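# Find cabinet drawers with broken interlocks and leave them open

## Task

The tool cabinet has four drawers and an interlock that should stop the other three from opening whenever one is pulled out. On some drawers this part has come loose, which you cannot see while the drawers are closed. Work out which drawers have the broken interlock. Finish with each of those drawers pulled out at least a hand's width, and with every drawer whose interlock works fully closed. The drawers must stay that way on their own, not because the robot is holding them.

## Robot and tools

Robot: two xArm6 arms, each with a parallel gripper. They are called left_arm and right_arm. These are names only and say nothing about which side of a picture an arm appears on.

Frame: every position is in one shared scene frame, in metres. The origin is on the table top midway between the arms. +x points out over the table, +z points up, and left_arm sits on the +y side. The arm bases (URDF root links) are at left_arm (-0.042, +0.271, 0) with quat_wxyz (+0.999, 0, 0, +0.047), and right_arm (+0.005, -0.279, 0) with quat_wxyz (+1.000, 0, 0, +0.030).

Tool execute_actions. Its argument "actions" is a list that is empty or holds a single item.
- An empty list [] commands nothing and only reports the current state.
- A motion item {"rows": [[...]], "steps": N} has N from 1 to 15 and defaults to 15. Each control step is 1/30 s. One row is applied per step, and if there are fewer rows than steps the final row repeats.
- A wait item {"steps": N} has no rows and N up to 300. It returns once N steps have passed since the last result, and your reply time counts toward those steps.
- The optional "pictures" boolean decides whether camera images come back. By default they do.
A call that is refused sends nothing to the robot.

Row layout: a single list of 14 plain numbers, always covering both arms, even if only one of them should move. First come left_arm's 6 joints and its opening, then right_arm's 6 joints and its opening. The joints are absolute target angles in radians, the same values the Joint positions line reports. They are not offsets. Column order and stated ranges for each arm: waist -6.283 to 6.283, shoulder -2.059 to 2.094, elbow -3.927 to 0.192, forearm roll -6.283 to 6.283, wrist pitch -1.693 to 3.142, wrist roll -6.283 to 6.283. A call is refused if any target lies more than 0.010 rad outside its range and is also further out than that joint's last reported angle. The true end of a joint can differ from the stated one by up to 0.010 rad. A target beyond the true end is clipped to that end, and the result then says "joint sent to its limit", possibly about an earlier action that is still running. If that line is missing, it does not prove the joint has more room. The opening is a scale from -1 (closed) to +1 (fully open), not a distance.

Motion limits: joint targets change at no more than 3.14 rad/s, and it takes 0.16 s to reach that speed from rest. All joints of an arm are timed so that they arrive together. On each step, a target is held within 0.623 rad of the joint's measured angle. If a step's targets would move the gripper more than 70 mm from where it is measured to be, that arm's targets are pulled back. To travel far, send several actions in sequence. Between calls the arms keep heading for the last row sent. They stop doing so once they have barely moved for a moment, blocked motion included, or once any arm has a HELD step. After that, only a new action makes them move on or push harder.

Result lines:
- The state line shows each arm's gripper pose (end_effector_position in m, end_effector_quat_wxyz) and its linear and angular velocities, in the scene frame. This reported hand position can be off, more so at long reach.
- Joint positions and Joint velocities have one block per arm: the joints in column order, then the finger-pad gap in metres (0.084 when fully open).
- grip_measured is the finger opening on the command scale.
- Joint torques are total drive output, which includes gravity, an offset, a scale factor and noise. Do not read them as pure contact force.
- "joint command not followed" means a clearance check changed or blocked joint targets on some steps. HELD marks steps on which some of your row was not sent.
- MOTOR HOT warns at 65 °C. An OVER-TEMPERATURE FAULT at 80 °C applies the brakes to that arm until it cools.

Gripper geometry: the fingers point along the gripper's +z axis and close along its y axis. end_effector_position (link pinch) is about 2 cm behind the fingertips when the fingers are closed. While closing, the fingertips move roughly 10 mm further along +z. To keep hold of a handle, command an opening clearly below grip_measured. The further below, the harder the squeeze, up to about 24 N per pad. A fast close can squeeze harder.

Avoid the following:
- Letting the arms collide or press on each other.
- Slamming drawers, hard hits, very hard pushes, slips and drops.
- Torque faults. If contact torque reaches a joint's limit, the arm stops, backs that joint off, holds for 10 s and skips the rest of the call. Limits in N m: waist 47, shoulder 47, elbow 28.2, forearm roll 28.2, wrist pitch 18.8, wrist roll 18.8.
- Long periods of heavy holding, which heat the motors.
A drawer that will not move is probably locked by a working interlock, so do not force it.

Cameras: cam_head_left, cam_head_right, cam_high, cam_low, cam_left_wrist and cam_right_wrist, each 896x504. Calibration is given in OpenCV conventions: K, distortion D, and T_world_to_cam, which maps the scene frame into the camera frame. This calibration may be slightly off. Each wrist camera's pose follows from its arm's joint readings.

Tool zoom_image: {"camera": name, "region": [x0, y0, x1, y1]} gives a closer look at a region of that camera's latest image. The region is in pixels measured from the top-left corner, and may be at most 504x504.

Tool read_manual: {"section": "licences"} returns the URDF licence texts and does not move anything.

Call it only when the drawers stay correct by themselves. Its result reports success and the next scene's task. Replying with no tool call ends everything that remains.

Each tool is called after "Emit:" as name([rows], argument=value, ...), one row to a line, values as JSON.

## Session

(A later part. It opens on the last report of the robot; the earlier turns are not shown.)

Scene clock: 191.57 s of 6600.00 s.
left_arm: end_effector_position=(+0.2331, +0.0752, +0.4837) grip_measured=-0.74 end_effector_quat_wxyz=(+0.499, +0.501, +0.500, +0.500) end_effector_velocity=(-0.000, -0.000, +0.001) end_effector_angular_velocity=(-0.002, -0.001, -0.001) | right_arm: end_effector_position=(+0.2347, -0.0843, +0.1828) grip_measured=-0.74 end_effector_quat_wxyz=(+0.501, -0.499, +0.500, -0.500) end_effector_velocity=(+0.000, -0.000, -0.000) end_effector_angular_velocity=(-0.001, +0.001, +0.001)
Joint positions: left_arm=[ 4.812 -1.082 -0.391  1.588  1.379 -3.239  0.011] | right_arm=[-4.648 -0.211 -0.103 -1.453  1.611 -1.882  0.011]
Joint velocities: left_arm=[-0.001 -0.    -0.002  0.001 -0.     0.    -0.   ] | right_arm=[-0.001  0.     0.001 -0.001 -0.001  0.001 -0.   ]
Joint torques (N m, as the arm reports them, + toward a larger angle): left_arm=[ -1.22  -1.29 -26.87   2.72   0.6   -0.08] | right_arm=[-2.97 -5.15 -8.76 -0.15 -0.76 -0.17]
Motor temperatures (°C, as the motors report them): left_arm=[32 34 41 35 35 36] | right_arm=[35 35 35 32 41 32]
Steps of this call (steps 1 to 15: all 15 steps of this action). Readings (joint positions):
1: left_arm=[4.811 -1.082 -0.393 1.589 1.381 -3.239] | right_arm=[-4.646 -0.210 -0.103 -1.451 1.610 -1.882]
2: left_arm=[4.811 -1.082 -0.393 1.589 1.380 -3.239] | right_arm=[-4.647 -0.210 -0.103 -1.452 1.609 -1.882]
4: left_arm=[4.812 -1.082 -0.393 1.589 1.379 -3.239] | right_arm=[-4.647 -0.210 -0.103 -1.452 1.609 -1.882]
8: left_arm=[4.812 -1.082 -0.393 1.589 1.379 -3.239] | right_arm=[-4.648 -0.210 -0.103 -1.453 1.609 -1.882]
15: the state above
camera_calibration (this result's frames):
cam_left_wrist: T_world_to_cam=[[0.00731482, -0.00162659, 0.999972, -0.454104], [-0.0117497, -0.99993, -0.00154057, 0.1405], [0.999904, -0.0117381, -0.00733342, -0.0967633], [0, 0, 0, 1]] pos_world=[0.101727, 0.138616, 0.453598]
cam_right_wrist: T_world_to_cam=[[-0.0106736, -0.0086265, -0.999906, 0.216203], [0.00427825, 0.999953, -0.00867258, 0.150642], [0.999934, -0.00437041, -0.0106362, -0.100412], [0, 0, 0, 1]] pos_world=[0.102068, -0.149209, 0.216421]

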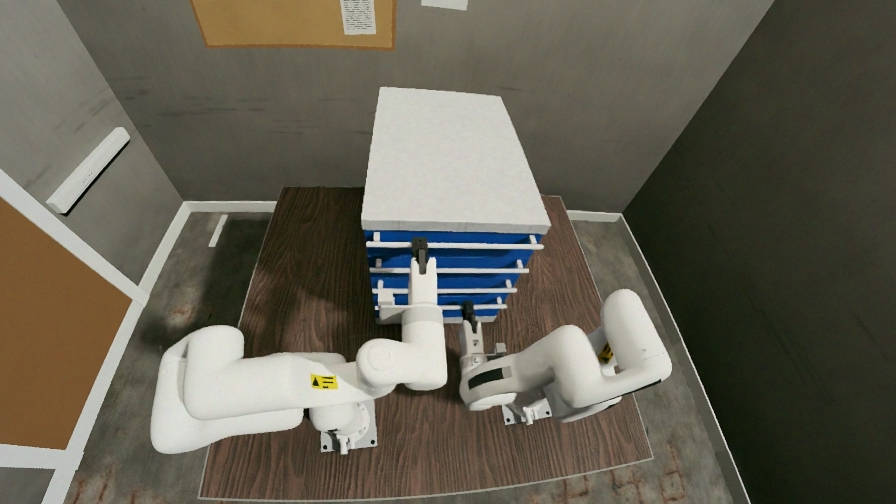

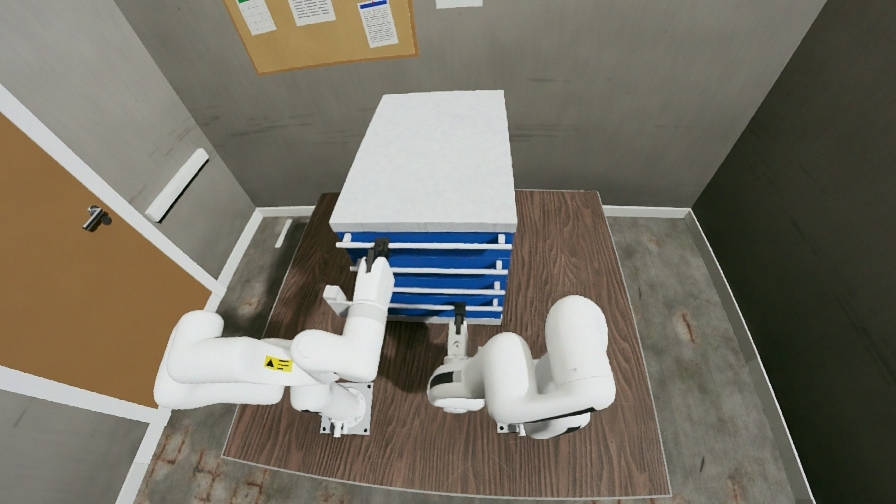

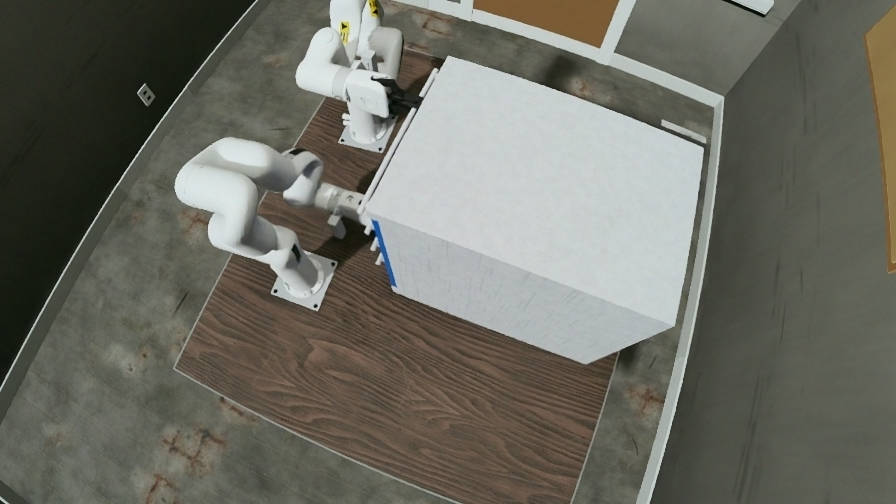

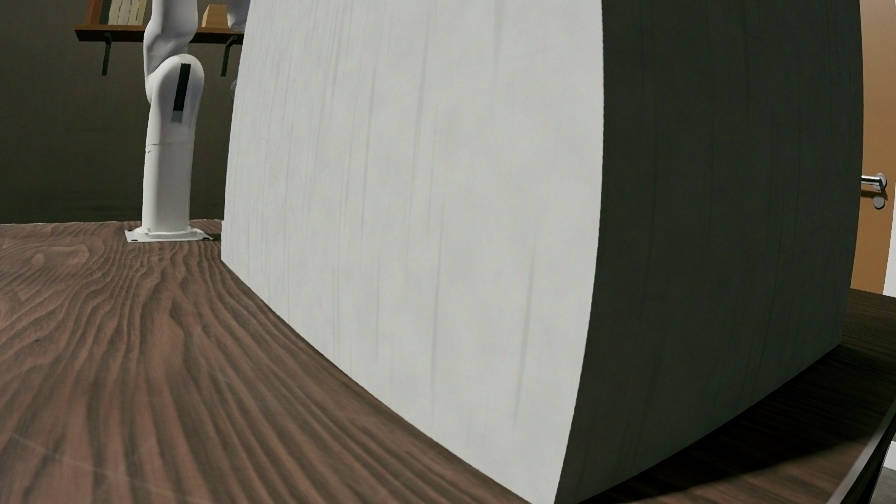

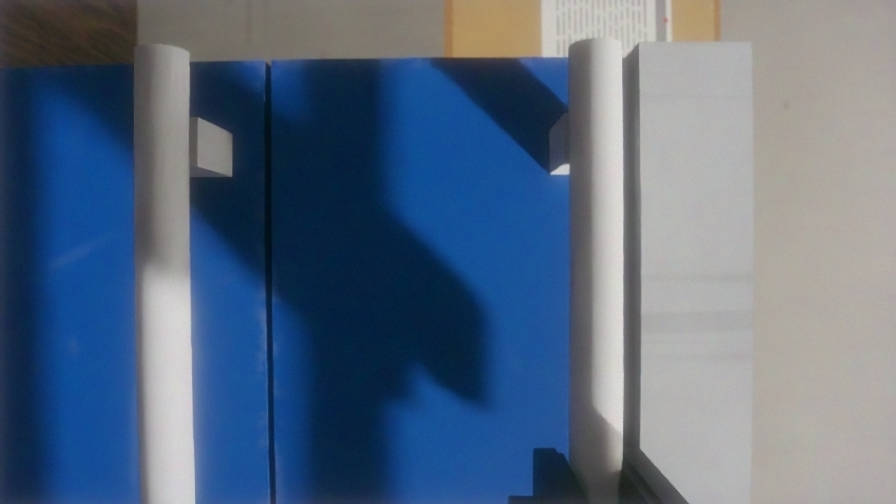

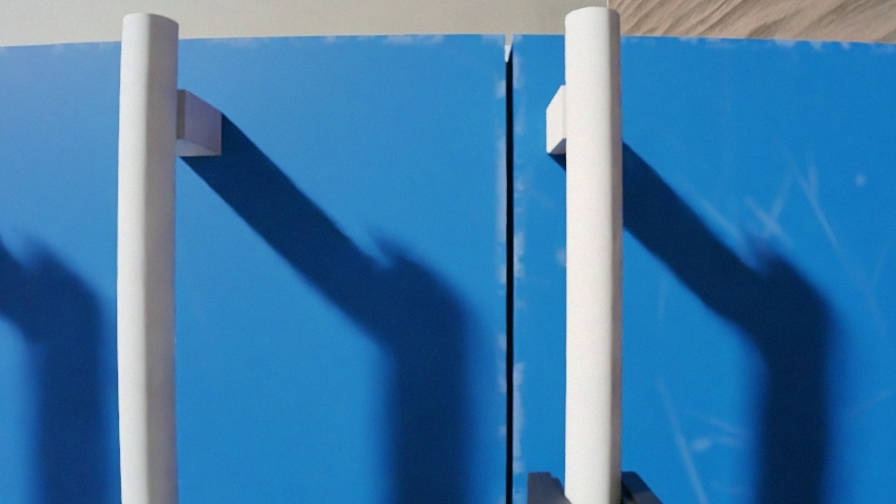

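Emit:
execute_actions([
  {"rows": [
[4.773,-1.083,-0.389,1.585,1.418,-3.242,-1, -4.648,-0.214,-0.103,-1.453,1.609,-1.886,-1],
[4.734,-1.083,-0.388,1.582,1.457,-3.241,-1, -4.648,-0.214,-0.103,-1.453,1.609,-1.886,-1],
[4.695,-1.084,-0.388,1.578,1.496,-3.241,-1, -4.648,-0.214,-0.103,-1.453,1.609,-1.886,-1],
[4.656,-1.085,-0.388,1.574,1.535,-3.240,-1, -4.648,-0.214,-0.103,-1.453,1.609,-1.886,-1],
[4.616,-1.086,-0.388,1.570,1.573,-3.240,-1, -4.648,-0.214,-0.103,-1.453,1.609,-1.886,-1],
[4.577,-1.087,-0.387,1.567,1.612,-3.239,-1, -4.648,-0.214,-0.103,-1.453,1.609,-1.886,-1],
[4.538,-1.087,-0.387,1.563,1.651,-3.239,-1, -4.648,-0.214,-0.103,-1.453,1.609,-1.886,-1],
[4.499,-1.087,-0.387,1.559,1.690,-3.238,-1, -4.648,-0.214,-0.103,-1.453,1.609,-1.886,-1],
[4.461,-1.083,-0.389,1.554,1.728,-3.241,-1, -4.648,-0.214,-0.103,-1.453,1.609,-1.886,-1],
[4.422,-1.078,-0.392,1.549,1.766,-3.245,-1, -4.648,-0.214,-0.103,-1.453,1.609,-1.886,-1],
[4.384,-1.072,-0.395,1.544,1.804,-3.249,-1, -4.648,-0.214,-0.103,-1.453,1.609,-1.886,-1],
[4.345,-1.065,-0.399,1.539,1.843,-3.253,-1, -4.648,-0.214,-0.103,-1.453,1.609,-1.886,-1],
[4.307,-1.058,-0.402,1.534,1.881,-3.258,-1, -4.648,-0.214,-0.103,-1.453,1.609,-1.886,-1],
[4.268,-1.050,-0.406,1.529,1.919,-3.263,-1, -4.648,-0.214,-0.103,-1.453,1.609,-1.886,-1],
[4.230,-1.042,-0.410,1.524,1.957,-3.268,-1, -4.648,-0.214,-0.103,-1.453,1.609,-1.886,-1]
], "steps": 15},
], pictures=false)

Emit:
execute_actions([
  {"rows": [
[4.199,-1.031,-0.416,1.516,1.988,-3.276,-1, -4.648,-0.214,-0.103,-1.453,1.609,-1.886,-1],
[4.167,-1.020,-0.422,1.508,2.019,-3.284,-1, -4.648,-0.214,-0.103,-1.453,1.609,-1.886,-1],
[4.136,-1.008,-0.429,1.500,2.050,-3.293,-1, -4.648,-0.214,-0.103,-1.453,1.609,-1.886,-1],
[4.105,-0.996,-0.435,1.492,2.080,-3.302,-1, -4.648,-0.214,-0.103,-1.453,1.609,-1.886,-1],
[4.074,-0.984,-0.442,1.483,2.110,-3.311,-1, -4.648,-0.214,-0.103,-1.453,1.609,-1.886,-1],
[4.042,-0.972,-0.449,1.475,2.140,-3.320,-1, -4.648,-0.214,-0.103,-1.453,1.609,-1.886,-1],
[4.011,-0.959,-0.456,1.466,2.170,-3.329,-1, -4.648,-0.214,-0.103,-1.453,1.609,-1.886,-1]
], "steps": 15},
])

Scene clock: 202.23 s of 6600.00 s.
left_arm: end_effector_position=(+0.1808, +0.0745, +0.4839) grip_measured=-0.74 end_effector_quat_wxyz=(+0.500, +0.499, +0.502, +0.499) end_effector_velocity=(-0.148, -0.002, -0.001) end_effector_angular_velocity=(+0.009, +0.001, -0.002) | right_arm: end_effector_position=(+0.2347, -0.0844, +0.1825) grip_measured=-0.74 end_effector_quat_wxyz=(+0.500, -0.500, +0.500, -0.500) end_effector_velocity=(+0.000, -0.000, +0.000) end_effector_angular_velocity=(+0.001, -0.001, -0.000)
Joint positions: left_arm=[ 4.385 -1.071 -0.398  1.544  1.805 -3.25   0.011] | right_arm=[-4.648 -0.214 -0.103 -1.453  1.609 -1.886  0.011]
Joint velocities: left_arm=[-1.146  0.179 -0.089 -0.147  1.136 -0.116 -0.   ] | right_arm=[ 0.    -0.     0.     0.001  0.001  0.001  0.   ]
Joint torques (N m, as the arm reports them, + toward a larger angle): left_arm=[ -6.34   1.95 -30.22   6.41  -2.37  -0.3 ] | right_arm=[-2.65 -4.23 -7.75  0.03 -2.67 -0.23]
Motor temperatures (°C, as the motors report them): left_arm=[32 34 45 35 35 36] | right_arm=[35 35 34 32 42 32]
Steps of this call (steps 1 to 15: the robot went on to your last target; steps 16 to 90: nothing new was sent; then 7.17 s passed at rest; steps 91 to 105: all 15 steps of this action). Readings (joint positions):
91: left_arm=[4.811 -1.082 -0.393 1.588 1.380 -3.239] | right_arm=[-4.648 -0.210 -0.103 -1.453 1.610 -1.882]
92: left_arm=[4.805 -1.082 -0.393 1.588 1.387 -3.240] | right_arm=[-4.648 -0.211 -0.103 -1.453 1.610 -1.883]
94: left_arm=[4.772 -1.083 -0.391 1.585 1.422 -3.240] | right_arm=[-4.648 -0.212 -0.103 -1.453 1.609 -1.885]
98: left_arm=[4.649 -1.086 -0.389 1.573 1.545 -3.240] | right_arm=[-4.648 -0.214 -0.103 -1.453 1.609 -1.886]
105: the state above

Scene clock: 202.73 s of 6600.00 s.
left_arm: end_effector_position=(+0.1255, +0.0743, +0.4836) grip_measured=-0.74 end_effector_quat_wxyz=(+0.500, +0.500, +0.500, +0.500) end_effector_velocity=(-0.006, +0.000, +0.000) end_effector_angular_velocity=(-0.000, -0.004, +0.000) | right_arm: end_effector_position=(+0.2347, -0.0843, +0.1826) grip_measured=-0.74 end_effector_quat_wxyz=(+0.500, -0.500, +0.500, -0.500) end_effector_velocity=(+0.000, +0.000, +0.001) end_effector_angular_velocity=(+0.001, -0.003, -0.001)
Joint positions: left_arm=[ 4.015 -0.961 -0.456  1.465  2.166 -3.328  0.011] | right_arm=[-4.648 -0.214 -0.103 -1.453  1.609 -1.886  0.011]
Joint velocities: left_arm=[-0.034  0.015 -0.006 -0.009  0.033 -0.012 -0.   ] | right_arm=[ 0.    -0.    -0.001 -0.     0.003  0.     0.   ]
Joint torques (N m, as the arm reports them, + toward a larger angle): left_arm=[ -6.1    3.05 -26.86   6.82  -3.49  -0.42] | right_arm=[-2.11 -4.69 -8.56 -0.17 -2.43 -0.14]
Motor temperatures (°C, as the motors report them): left_arm=[32 34 45 35 35 36] | right_arm=[35 35 34 32 42 32]
Steps of this call (steps 1 to 15: all 15 steps of this action). Readings (joint positions):
1: left_arm=[4.347 -1.064 -0.401 1.539 1.843 -3.254] | right_arm=[-4.648 -0.214 -0.103 -1.453 1.609 -1.886]
2: left_arm=[4.309 -1.057 -0.405 1.533 1.881 -3.259] | right_arm=[-4.648 -0.214 -0.103 -1.453 1.609 -1.886]
4: left_arm=[4.236 -1.039 -0.414 1.521 1.952 -3.271] | right_arm=[-4.648 -0.214 -0.103 -1.453 1.609 -1.886]
8: left_arm=[4.104 -0.995 -0.438 1.490 2.083 -3.304] | right_arm=[-4.648 -0.214 -0.103 -1.453 1.609 -1.886]
15: the state above
camera_calibration (this result's frames):
cam_left_wrist: T_world_to_cam=[[0.00544961, -0.000341318, 0.999985, -0.453161], [-0.0127884, -0.999918, -0.000271602, 0.137871], [0.999903, -0.0127868, -0.00545353, 0.0099497], [0, 0, 0, 1]] pos_world=[-0.00571604, 0.137832, 0.453246]
cam_right_wrist: T_world_to_cam=[[-0.0132944, -0.00995796, -0.999862, 0.216539], [0.00410733, 0.999941, -0.0100134, 0.150867], [0.999903, -0.00423989, -0.0132527, -0.0998434], [0, 0, 0, 1]] pos_world=[0.102093, -0.149125, 0.216697]

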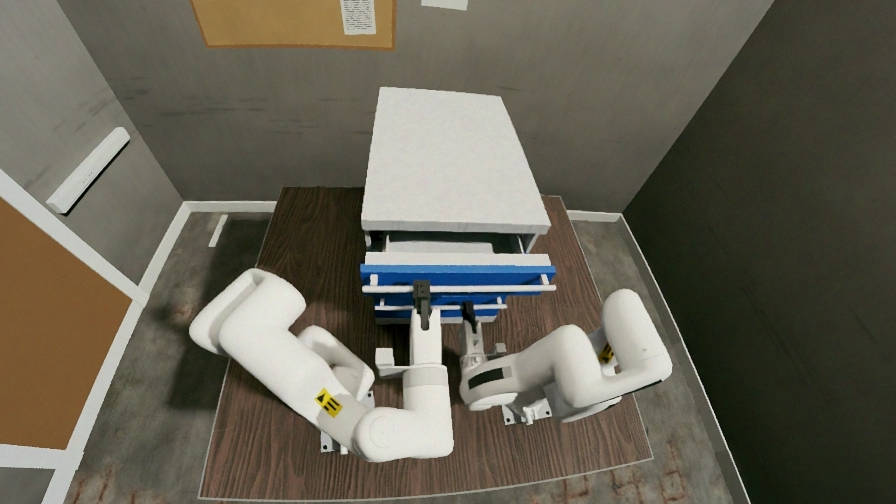

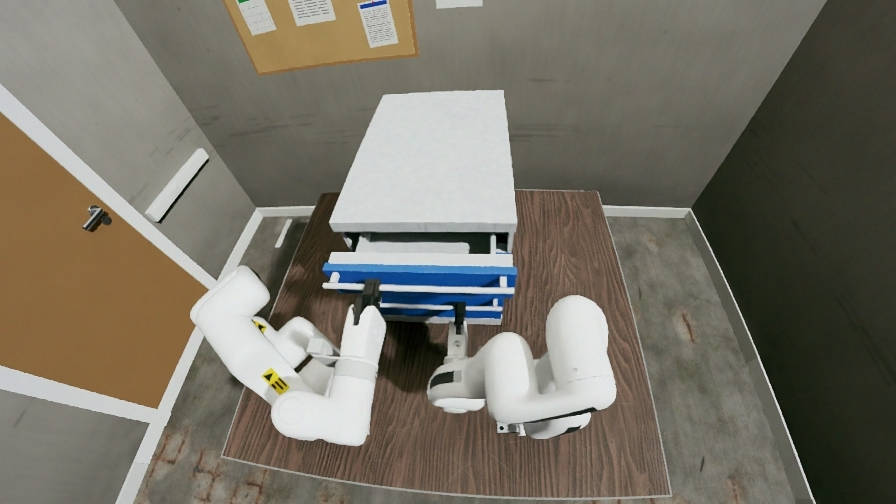

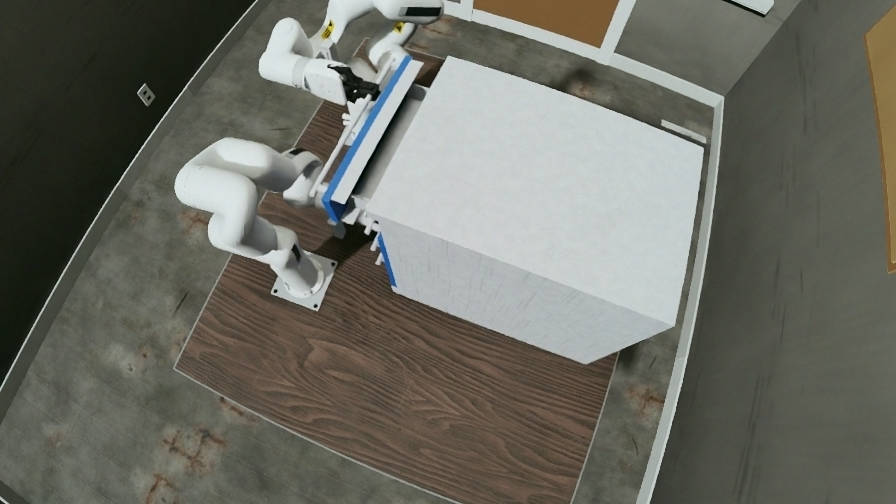

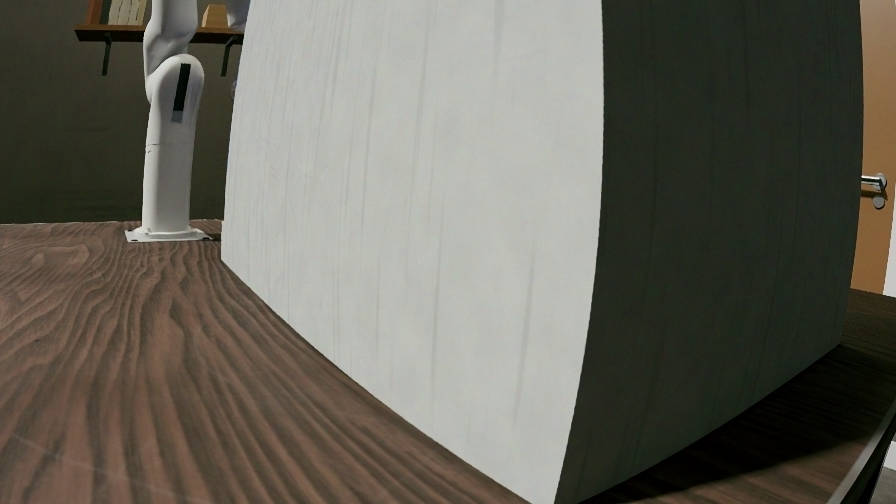

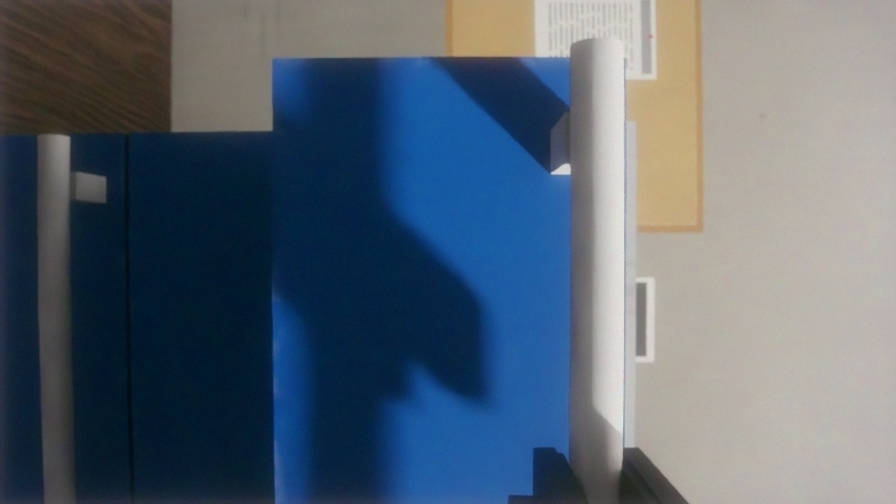

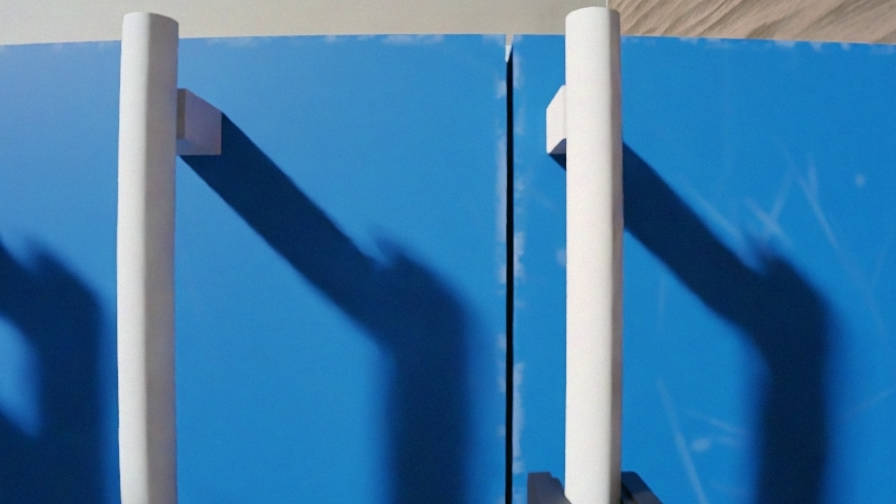

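Emit:
execute_actions([
  {"rows": [
[4.011,-0.959,-0.453,1.464,2.170,-3.332,-1, -4.648,-0.220,-0.103,-1.453,1.609,-1.892,-1],
[4.011,-0.959,-0.451,1.463,2.170,-3.335,-1, -4.648,-0.224,-0.103,-1.453,1.609,-1.896,-1],
[4.011,-0.959,-0.451,1.463,2.170,-3.335,-1, -4.648,-0.224,-0.103,-1.453,1.609,-1.896,-1],
[4.011,-0.959,-0.451,1.463,2.170,-3.335,-1, -4.648,-0.224,-0.103,-1.453,1.609,-1.896,-1],
[4.011,-0.959,-0.451,1.463,2.170,-3.335,-1, -4.641,-0.223,-0.104,-1.446,1.611,-1.896,-1],
[4.011,-0.959,-0.451,1.463,2.170,-3.335,-1, -4.634,-0.222,-0.105,-1.440,1.613,-1.895,-1],
[4.011,-0.959,-0.451,1.463,2.170,-3.335,-1, -4.627,-0.222,-0.106,-1.433,1.615,-1.895,-1],
[4.011,-0.959,-0.451,1.463,2.170,-3.335,-1, -4.620,-0.221,-0.107,-1.427,1.617,-1.894,-1],
[4.011,-0.959,-0.451,1.463,2.170,-3.335,-1, -4.614,-0.220,-0.108,-1.420,1.619,-1.894,-1],
[4.011,-0.959,-0.451,1.463,2.170,-3.335,-1, -4.607,-0.219,-0.108,-1.414,1.621,-1.894,-1]
], "steps": 15},
], pictures=false)

Scene clock: 207.17 s of 6600.00 s.
left_arm: end_effector_position=(+0.1249, +0.0743, +0.4829) grip_measured=-0.74 end_effector_quat_wxyz=(+0.501, +0.499, +0.500, +0.500) end_effector_velocity=(+0.000, -0.000, -0.001) end_effector_angular_velocity=(+0.001, +0.000, -0.000) | right_arm: end_effector_position=(+0.2277, -0.0838, +0.1833) grip_measured=-0.74 end_effector_quat_wxyz=(+0.498, -0.502, +0.500, -0.500) end_effector_velocity=(-0.006, +0.001, +0.000) end_effector_angular_velocity=(+0.002, +0.001, +0.001)
Joint positions: left_arm=[ 4.011 -0.959 -0.453  1.465  2.17  -3.335  0.011] | right_arm=[-4.61  -0.219 -0.106 -1.415  1.619 -1.894  0.011]
Joint velocities: left_arm=[ 0.    -0.     0.002 -0.001 -0.001 -0.001  0.   ] | right_arm=[ 0.034  0.003 -0.007  0.031  0.009  0.     0.   ]
Joint torques (N m, as the arm reports them, + toward a larger angle): left_arm=[ -5.81   3.92 -19.72   2.23  -3.94  -0.47] | right_arm=[  1.36  -8.23 -14.2   -2.27   1.59  -0.28]
Motor temperatures (°C, as the motors report them): left_arm=[32 34 45 35 35 36] | right_arm=[35 35 35 32 42 32]
Steps of this call (steps 1 to 15: the robot went on to your last target; steps 16 to 90: nothing new was sent; then 0.93 s passed at rest; steps 91 to 105: all 15 steps of this action). Readings (joint positions):
91: left_arm=[4.011 -0.959 -0.456 1.465 2.170 -3.329] | right_arm=[-4.648 -0.214 -0.103 -1.453 1.609 -1.886]
92: left_arm=[4.011 -0.959 -0.456 1.464 2.170 -3.330] | right_arm=[-4.648 -0.215 -0.103 -1.453 1.609 -1.888]
94: left_arm=[4.011 -0.959 -0.455 1.465 2.170 -3.332] | right_arm=[-4.648 -0.219 -0.102 -1.453 1.607 -1.892]
98: left_arm=[4.011 -0.959 -0.454 1.465 2.170 -3.334] | right_arm=[-4.640 -0.221 -0.103 -1.444 1.609 -1.895]
105: the state above

Emit:
execute_actions([
  {"rows": [
[4.011,-0.959,-0.451,1.463,2.170,-3.335,-1, -4.594,-0.217,-0.110,-1.401,1.625,-1.893,-1],
[4.011,-0.959,-0.451,1.463,2.170,-3.335,-1, -4.580,-0.215,-0.112,-1.388,1.629,-1.892,-1],
[4.011,-0.959,-0.451,1.463,2.170,-3.335,-1, -4.561,-0.212,-0.115,-1.370,1.635,-1.891,-1],
[4.011,-0.959,-0.451,1.463,2.170,-3.335,-1, -4.542,-0.209,-0.119,-1.352,1.641,-1.889,-1],
[4.011,-0.959,-0.451,1.463,2.170,-3.335,-1, -4.523,-0.205,-0.122,-1.334,1.646,-1.888,-1],
[4.011,-0.959,-0.451,1.463,2.170,-3.335,-1, -4.505,-0.202,-0.125,-1.316,1.652,-1.887,-1]
], "steps": 12},
])

Scene clock: 209.60 s of 6600.00 s.
left_arm: end_effector_position=(+0.1249, +0.0744, +0.4822) grip_measured=-0.74 end_effector_quat_wxyz=(+0.501, +0.499, +0.499, +0.501) end_effector_velocity=(+0.000, +0.000, -0.000) end_effector_angular_velocity=(+0.001, -0.001, +0.002) | right_arm: end_effector_position=(+0.2093, -0.0833, +0.1838) grip_measured=-0.74 end_effector_quat_wxyz=(+0.498, -0.500, +0.502, -0.500) end_effector_velocity=(-0.011, +0.000, -0.000) end_effector_angular_velocity=(+0.004, +0.005, -0.005)
Joint positions: left_arm=[ 4.011 -0.959 -0.451  1.464  2.17  -3.335  0.012] | right_arm=[-4.509 -0.203 -0.124 -1.317  1.652 -1.887  0.012]
Joint velocities: left_arm=[ 0.001  0.001  0.001  0.     0.001 -0.     0.   ] | right_arm=[ 0.055  0.01  -0.014  0.058  0.015  0.004 -0.   ]
Joint torques (N m, as the arm reports them, + toward a larger angle): left_arm=[ -5.2    5.02 -11.93  -2.37  -4.64  -0.42] | right_arm=[  3.37 -10.73 -19.02  -5.05   4.25  -0.32]
Motor temperatures (°C, as the motors report them): left_arm=[32 34 44 35 35 36] | right_arm=[35 35 35 33 42 32]
Steps of this call (steps 1 to 15: the robot went on to your last target; steps 16 to 61: nothing new was sent; steps 62 to 73: all 12 steps of this action). Readings (joint positions):
62: left_arm=[4.011 -0.959 -0.451 1.464 2.170 -3.335] | right_arm=[-4.607 -0.219 -0.108 -1.412 1.621 -1.894]
63: left_arm=[4.011 -0.959 -0.451 1.464 2.170 -3.335] | right_arm=[-4.604 -0.218 -0.108 -1.410 1.622 -1.894]
65: left_arm=[4.011 -0.959 -0.451 1.464 2.170 -3.335] | right_arm=[-4.589 -0.216 -0.111 -1.396 1.626 -1.893]
69: left_arm=[4.011 -0.959 -0.451 1.464 2.170 -3.335] | right_arm=[-4.534 -0.207 -0.120 -1.342 1.644 -1.889]
73: the state above
camera_calibration (this result's frames):
cam_left_wrist: T_world_to_cam=[[0.00192813, 0.000870465, 0.999998, -0.451408], [-0.0125116, -0.999921, 0.000894523, 0.137347], [0.99992, -0.0125133, -0.00191709, 0.00885084], [0, 0, 0, 1]] pos_world=[-0.00626133, 0.137839, 0.451301]
cam_right_wrist: T_world_to_cam=[[-0.0167957, -0.00899586, -0.999818, 0.218232], [0.00692058, 0.999935, -0.00911316, 0.149205], [0.999835, -0.00707239, -0.0167323, -0.0740263], [0, 0, 0, 1]] pos_world=[0.0766469, -0.147755, 0.218313]

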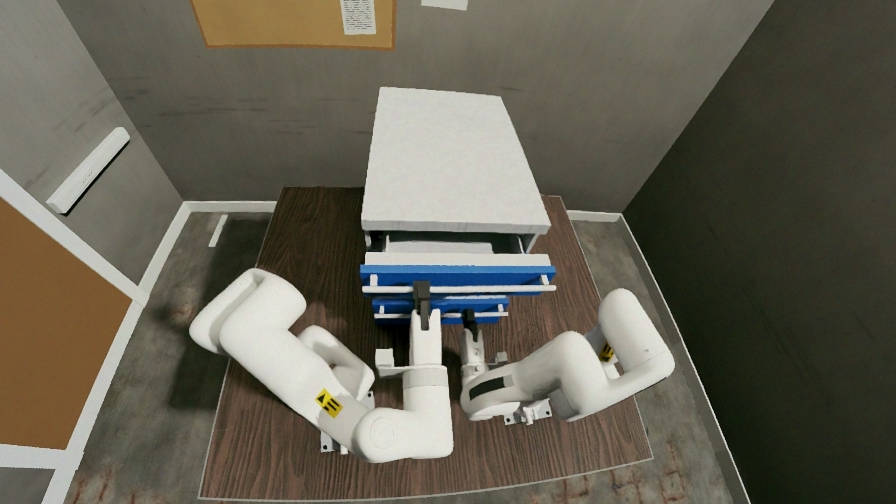

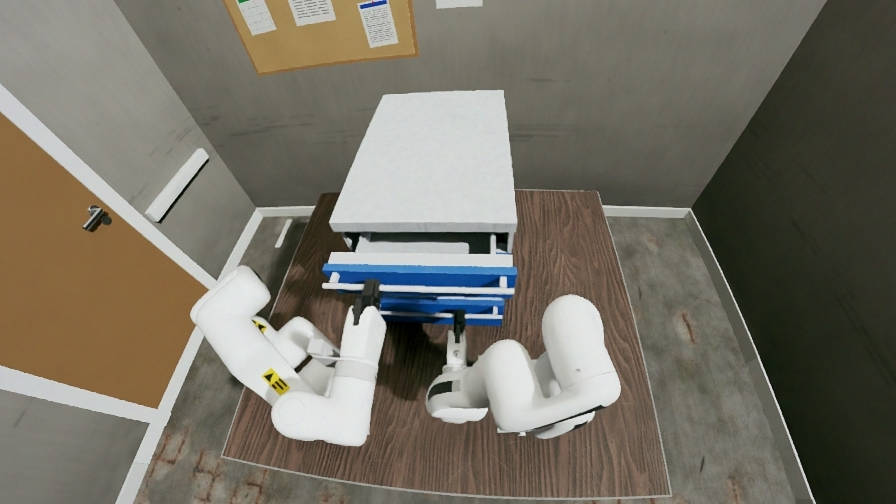

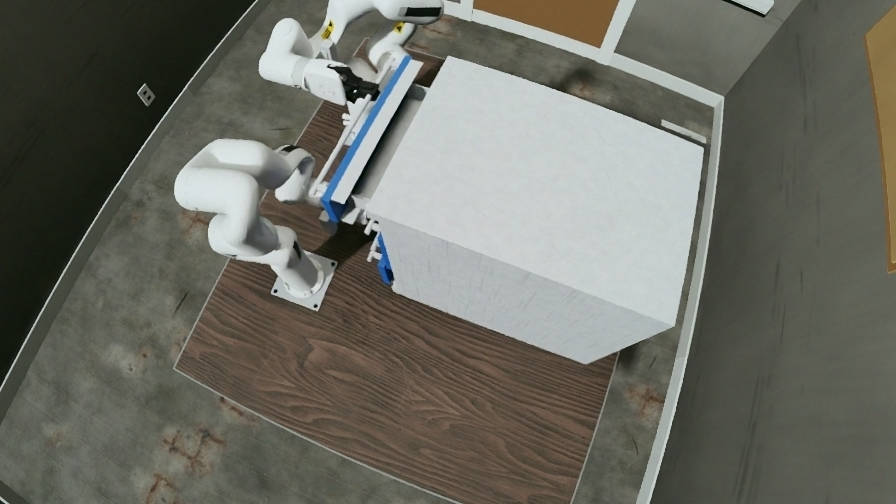

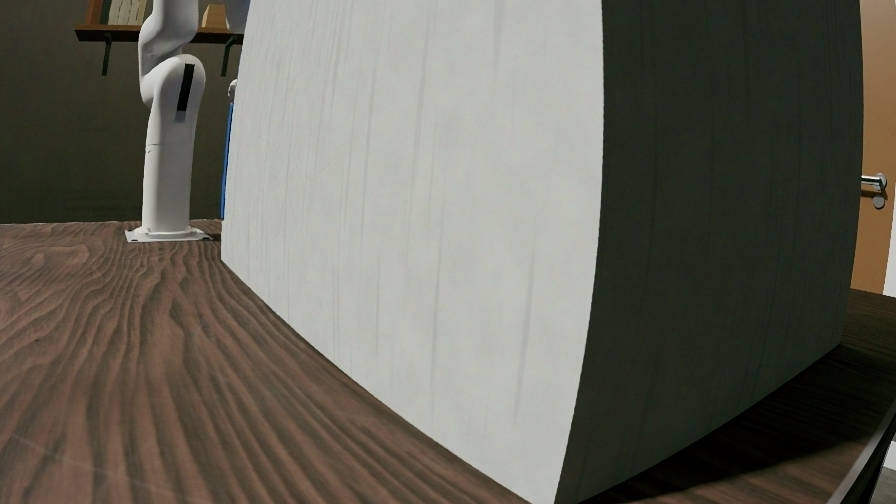

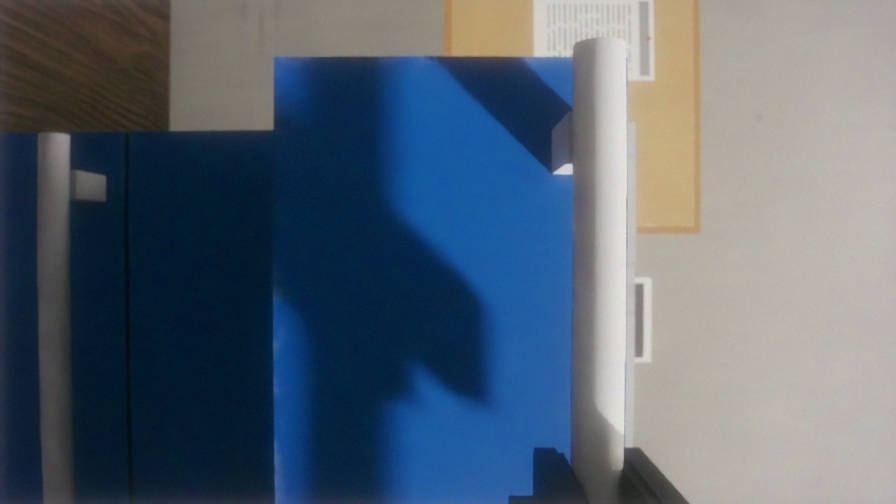

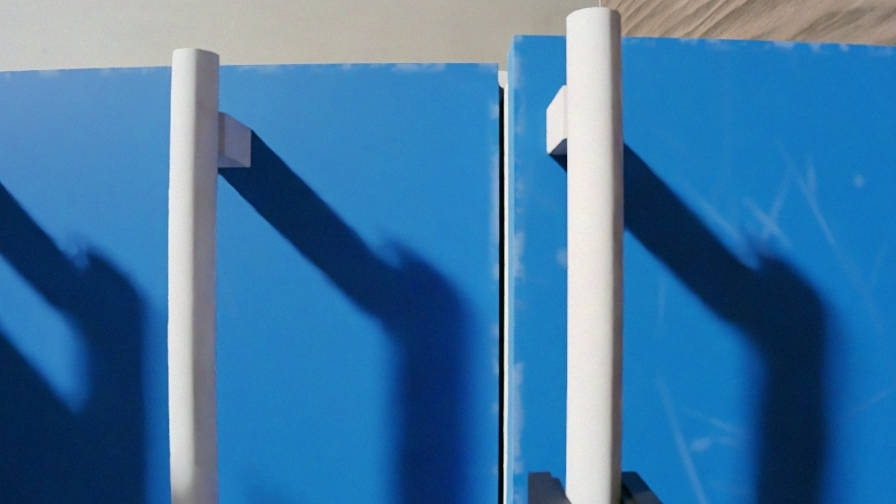

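Emit:
execute_actions([
  {"rows": [
[4.042,-0.972,-0.447,1.475,2.140,-3.322,-1, -4.480,-0.196,-0.130,-1.292,1.660,-1.883,-1],
[4.074,-0.984,-0.440,1.483,2.110,-3.313,-1, -4.454,-0.189,-0.134,-1.267,1.669,-1.878,-1],
[4.105,-0.996,-0.433,1.492,2.080,-3.304,-1, -4.429,-0.183,-0.139,-1.243,1.677,-1.874,-1],
[4.136,-1.008,-0.427,1.500,2.050,-3.295,-1, -4.401,-0.175,-0.148,-1.216,1.685,-1.871,-1],
[4.167,-1.020,-0.420,1.508,2.019,-3.286,-1, -4.374,-0.167,-0.157,-1.190,1.694,-1.869,-1],
[4.199,-1.031,-0.414,1.516,1.988,-3.278,-1, -4.346,-0.159,-0.166,-1.163,1.702,-1.866,-1],
[4.230,-1.042,-0.408,1.524,1.957,-3.270,-1, -4.319,-0.150,-0.175,-1.137,1.710,-1.863,-1],
[4.268,-1.050,-0.404,1.529,1.919,-3.265,-1, -4.291,-0.142,-0.184,-1.110,1.719,-1.861,-1],
[4.307,-1.058,-0.400,1.534,1.881,-3.260,-1, -4.264,-0.134,-0.193,-1.084,1.727,-1.858,-1],
[4.345,-1.065,-0.397,1.539,1.843,-3.255,-1, -4.241,-0.124,-0.204,-1.062,1.734,-1.855,-1],
[4.384,-1.072,-0.393,1.544,1.804,-3.251,-1, -4.218,-0.114,-0.216,-1.040,1.742,-1.853,-1],
[4.422,-1.078,-0.390,1.549,1.766,-3.247,-1, -4.195,-0.104,-0.227,-1.017,1.749,-1.850,-1],
[4.461,-1.083,-0.387,1.554,1.728,-3.243,-1, -4.172,-0.094,-0.239,-0.995,1.756,-1.848,-1],
[4.499,-1.087,-0.385,1.559,1.690,-3.240,-1, -4.149,-0.084,-0.250,-0.973,1.764,-1.845,-1],
[4.538,-1.087,-0.385,1.563,1.651,-3.241,-1, -4.126,-0.074,-0.262,-0.951,1.771,-1.843,-1]
], "steps": 15},
], pictures=false)

Emit:
execute_actions([
  {"rows": [
[4.577,-1.087,-0.385,1.567,1.612,-3.241,-1, -4.107,-0.063,-0.275,-0.933,1.778,-1.841,-1],
[4.616,-1.086,-0.386,1.570,1.573,-3.242,-1, -4.088,-0.053,-0.289,-0.914,1.784,-1.839,-1],
[4.656,-1.085,-0.386,1.574,1.535,-3.242,-1, -4.069,-0.042,-0.302,-0.896,1.791,-1.838,-1],
[4.695,-1.084,-0.386,1.578,1.496,-3.243,-1, -4.050,-0.031,-0.316,-0.878,1.798,-1.836,-1],
[4.734,-1.083,-0.386,1.582,1.457,-3.243,-1, -4.031,-0.021,-0.329,-0.859,1.804,-1.834,-1],
[4.765,-1.083,-0.387,1.585,1.426,-3.244,-1, -4.012,-0.010,-0.343,-0.841,1.811,-1.832,-1],
[4.790,-1.082,-0.387,1.587,1.401,-3.244,-1, -4.012,-0.010,-0.343,-0.841,1.811,-1.832,-1],
[4.805,-1.082,-0.387,1.588,1.386,-3.244,-1, -4.012,-0.010,-0.343,-0.841,1.811,-1.832,-1],
[4.812,-1.082,-0.387,1.589,1.379,-3.244,-1, -4.012,-0.010,-0.343,-0.841,1.811,-1.832,-1]
], "steps": 15},
])

Scene clock: 225.90 s of 6600.00 s.
left_arm: end_effector_position=(+0.1808, +0.0741, +0.4824) grip_measured=-0.74 end_effector_quat_wxyz=(+0.499, +0.500, +0.501, +0.500) end_effector_velocity=(+0.144, +0.001, +0.000) end_effector_angular_velocity=(+0.002, -0.005, -0.002) | right_arm: end_effector_position=(+0.1462, -0.0835, +0.1835) grip_measured=-0.74 end_effector_quat_wxyz=(+0.499, -0.499, +0.502, -0.500) end_effector_velocity=(-0.177, -0.001, -0.000) end_effector_angular_velocity=(-0.004, +0.002, -0.002)
Joint positions: left_arm=[ 4.386 -1.07  -0.394  1.543  1.804 -3.252  0.012] | right_arm=[-4.212 -0.111 -0.221 -1.031  1.743 -1.852  0.012]
Joint velocities: left_arm=[ 1.121 -0.177  0.093  0.151 -1.113  0.121 -0.   ] | right_arm=[ 0.711  0.294 -0.339  0.689  0.22   0.078  0.   ]
Joint torques (N m, as the arm reports them, + toward a larger angle): left_arm=[ -6.03   8.6  -14.02  -1.15  -4.59  -0.49] | right_arm=[  2.29 -10.76 -17.47  -4.66   2.05  -0.2 ]
Motor temperatures (°C, as the motors report them): left_arm=[32 34 41 35 36 36] | right_arm=[35 36 39 33 42 32]
Steps of this call (steps 1 to 15: the robot went on to your last target; steps 16 to 90: nothing new was sent; then 12.80 s passed at rest; steps 91 to 105: all 15 steps of this action). Readings (joint positions):
91: left_arm=[4.011 -0.959 -0.451 1.464 2.170 -3.335] | right_arm=[-4.505 -0.202 -0.125 -1.313 1.652 -1.887]
92: left_arm=[4.016 -0.961 -0.450 1.466 2.164 -3.332] | right_arm=[-4.500 -0.201 -0.126 -1.309 1.654 -1.886]
94: left_arm=[4.045 -0.973 -0.444 1.474 2.138 -3.322] | right_arm=[-4.476 -0.195 -0.131 -1.286 1.662 -1.882]
98: left_arm=[4.147 -1.012 -0.424 1.502 2.041 -3.293] | right_arm=[-4.389 -0.171 -0.153 -1.203 1.689 -1.871]
105: the state above

Scene clock: 226.40 s of 6600.00 s.
left_arm: end_effector_position=(+0.2311, +0.0718, +0.4823) grip_measured=-0.74 end_effector_quat_wxyz=(+0.502, +0.503, +0.498, +0.497) end_effector_velocity=(+0.008, +0.003, +0.000) end_effector_angular_velocity=(+0.002, -0.001, +0.006) | right_arm: end_effector_position=(+0.0894, -0.0840, +0.1835) grip_measured=-0.74 end_effector_quat_wxyz=(+0.499, -0.500, +0.501, -0.500) end_effector_velocity=(-0.001, -0.001, +0.000) end_effector_angular_velocity=(-0.005, -0.010, +0.006)
Joint positions: left_arm=[ 4.802 -1.081 -0.388  1.589  1.377 -3.244  0.012] | right_arm=[-4.013 -0.011 -0.343 -0.841  1.809 -1.832  0.012]
Joint velocities: left_arm=[ 0.066  0.001 -0.     0.008 -0.06   0.     0.   ] | right_arm=[0.009 0.009 0.    0.002 0.005 0.002 0.   ]
Joint torques (N m, as the arm reports them, + toward a larger angle): left_arm=[  9.46   5.76 -11.93  -2.23   4.36  -0.17] | right_arm=[  0.15 -12.01 -13.92  -3.65   3.67  -0.09]
Motor temperatures (°C, as the motors report them): left_arm=[32 34 41 35 36 36] | right_arm=[35 36 39 33 42 32]
Steps of this call (steps 1 to 15: all 15 steps of this action). Readings (joint positions):
1: left_arm=[4.423 -1.076 -0.392 1.548 1.766 -3.249] | right_arm=[-4.188 -0.101 -0.232 -1.009 1.751 -1.850]
2: left_arm=[4.461 -1.080 -0.389 1.553 1.729 -3.246] | right_arm=[-4.165 -0.091 -0.244 -0.986 1.758 -1.847]
4: left_arm=[4.538 -1.084 -0.387 1.561 1.653 -3.243] | right_arm=[-4.122 -0.070 -0.269 -0.944 1.772 -1.843]
8: left_arm=[4.690 -1.084 -0.387 1.577 1.499 -3.243] | right_arm=[-4.045 -0.028 -0.321 -0.870 1.798 -1.835]
15: the state above
camera_calibration (this result's frames):
cam_left_wrist: T_world_to_cam=[[0.00709431, -0.000362315, 0.999975, -0.452785], [-0.0233315, -0.999728, -0.000196701, 0.139172], [0.999703, -0.0233295, -0.00710083, -0.094053], [0, 0, 0, 1]] pos_world=[0.100484, 0.136776, 0.452133]
cam_right_wrist: T_world_to_cam=[[-0.0157887, -0.00881881, -0.999836, 0.215873], [0.00623343, 0.999941, -0.00891817, 0.150833], [0.999856, -0.00637322, -0.0157328, 0.045718], [0, 0, 0, 1]] pos_world=[-0.0432432, -0.148629, 0.217902]

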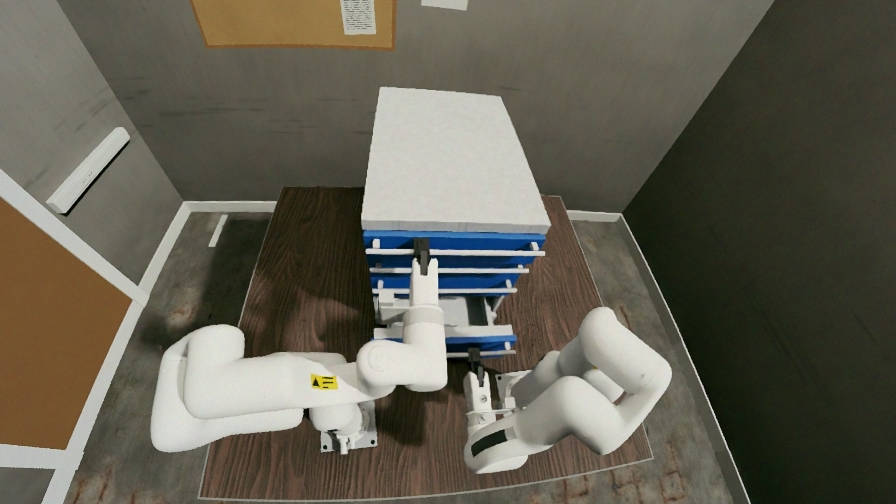

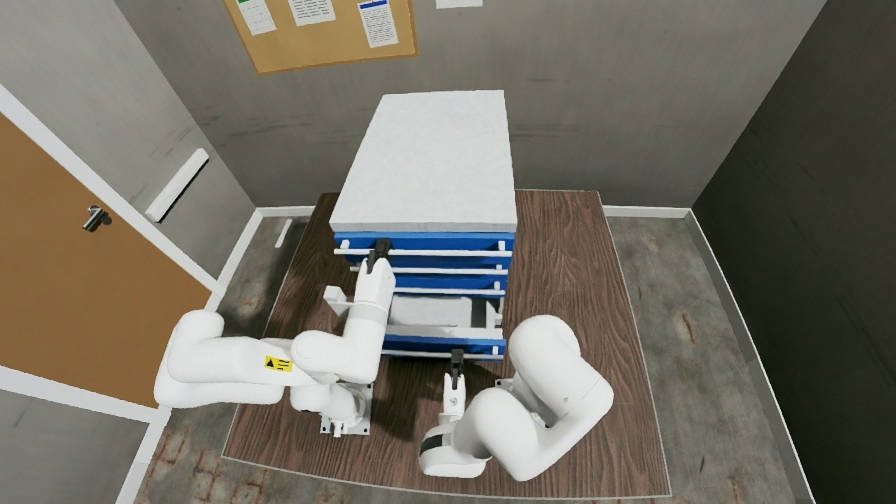

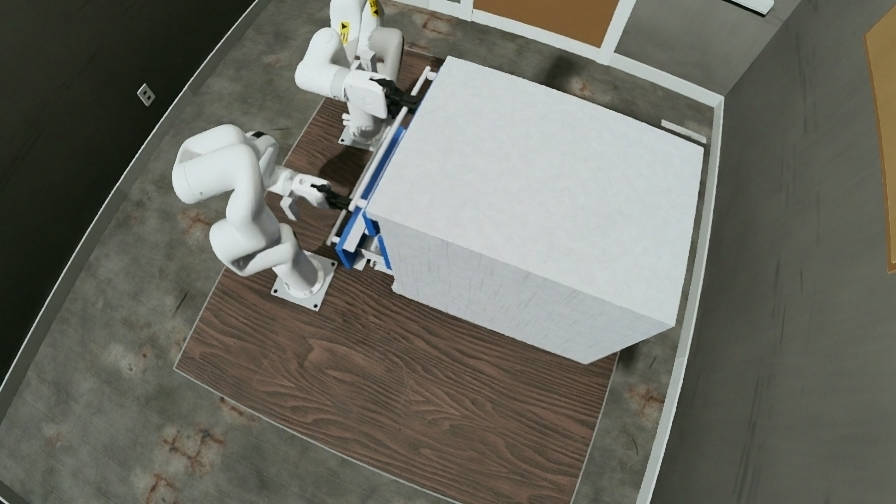

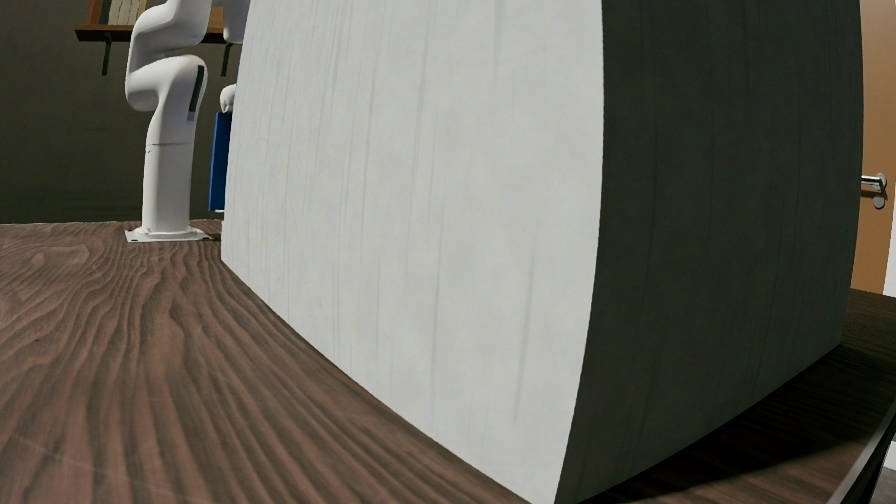

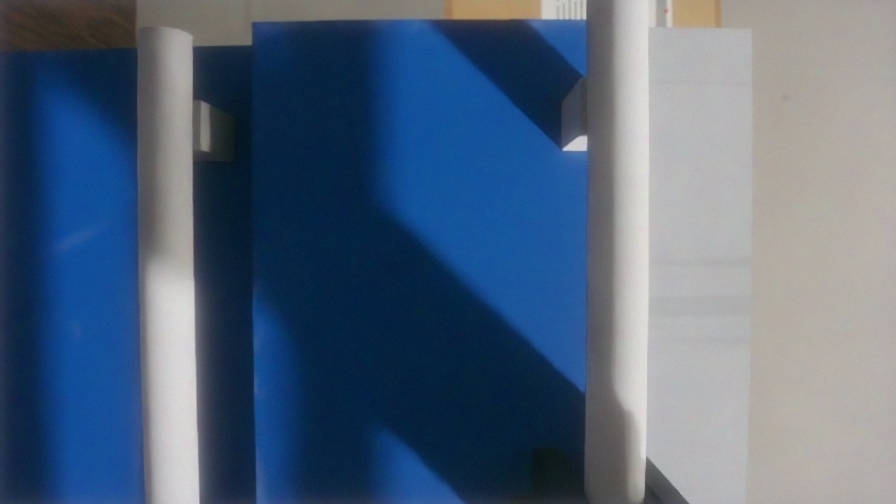

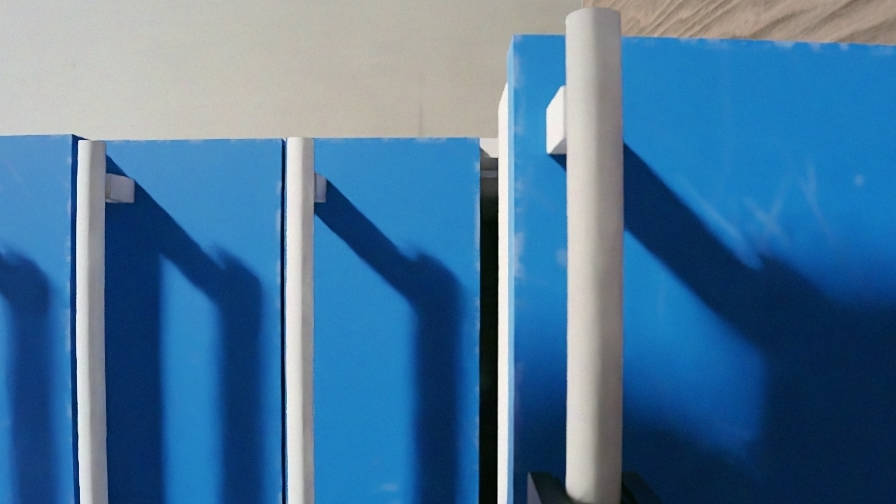

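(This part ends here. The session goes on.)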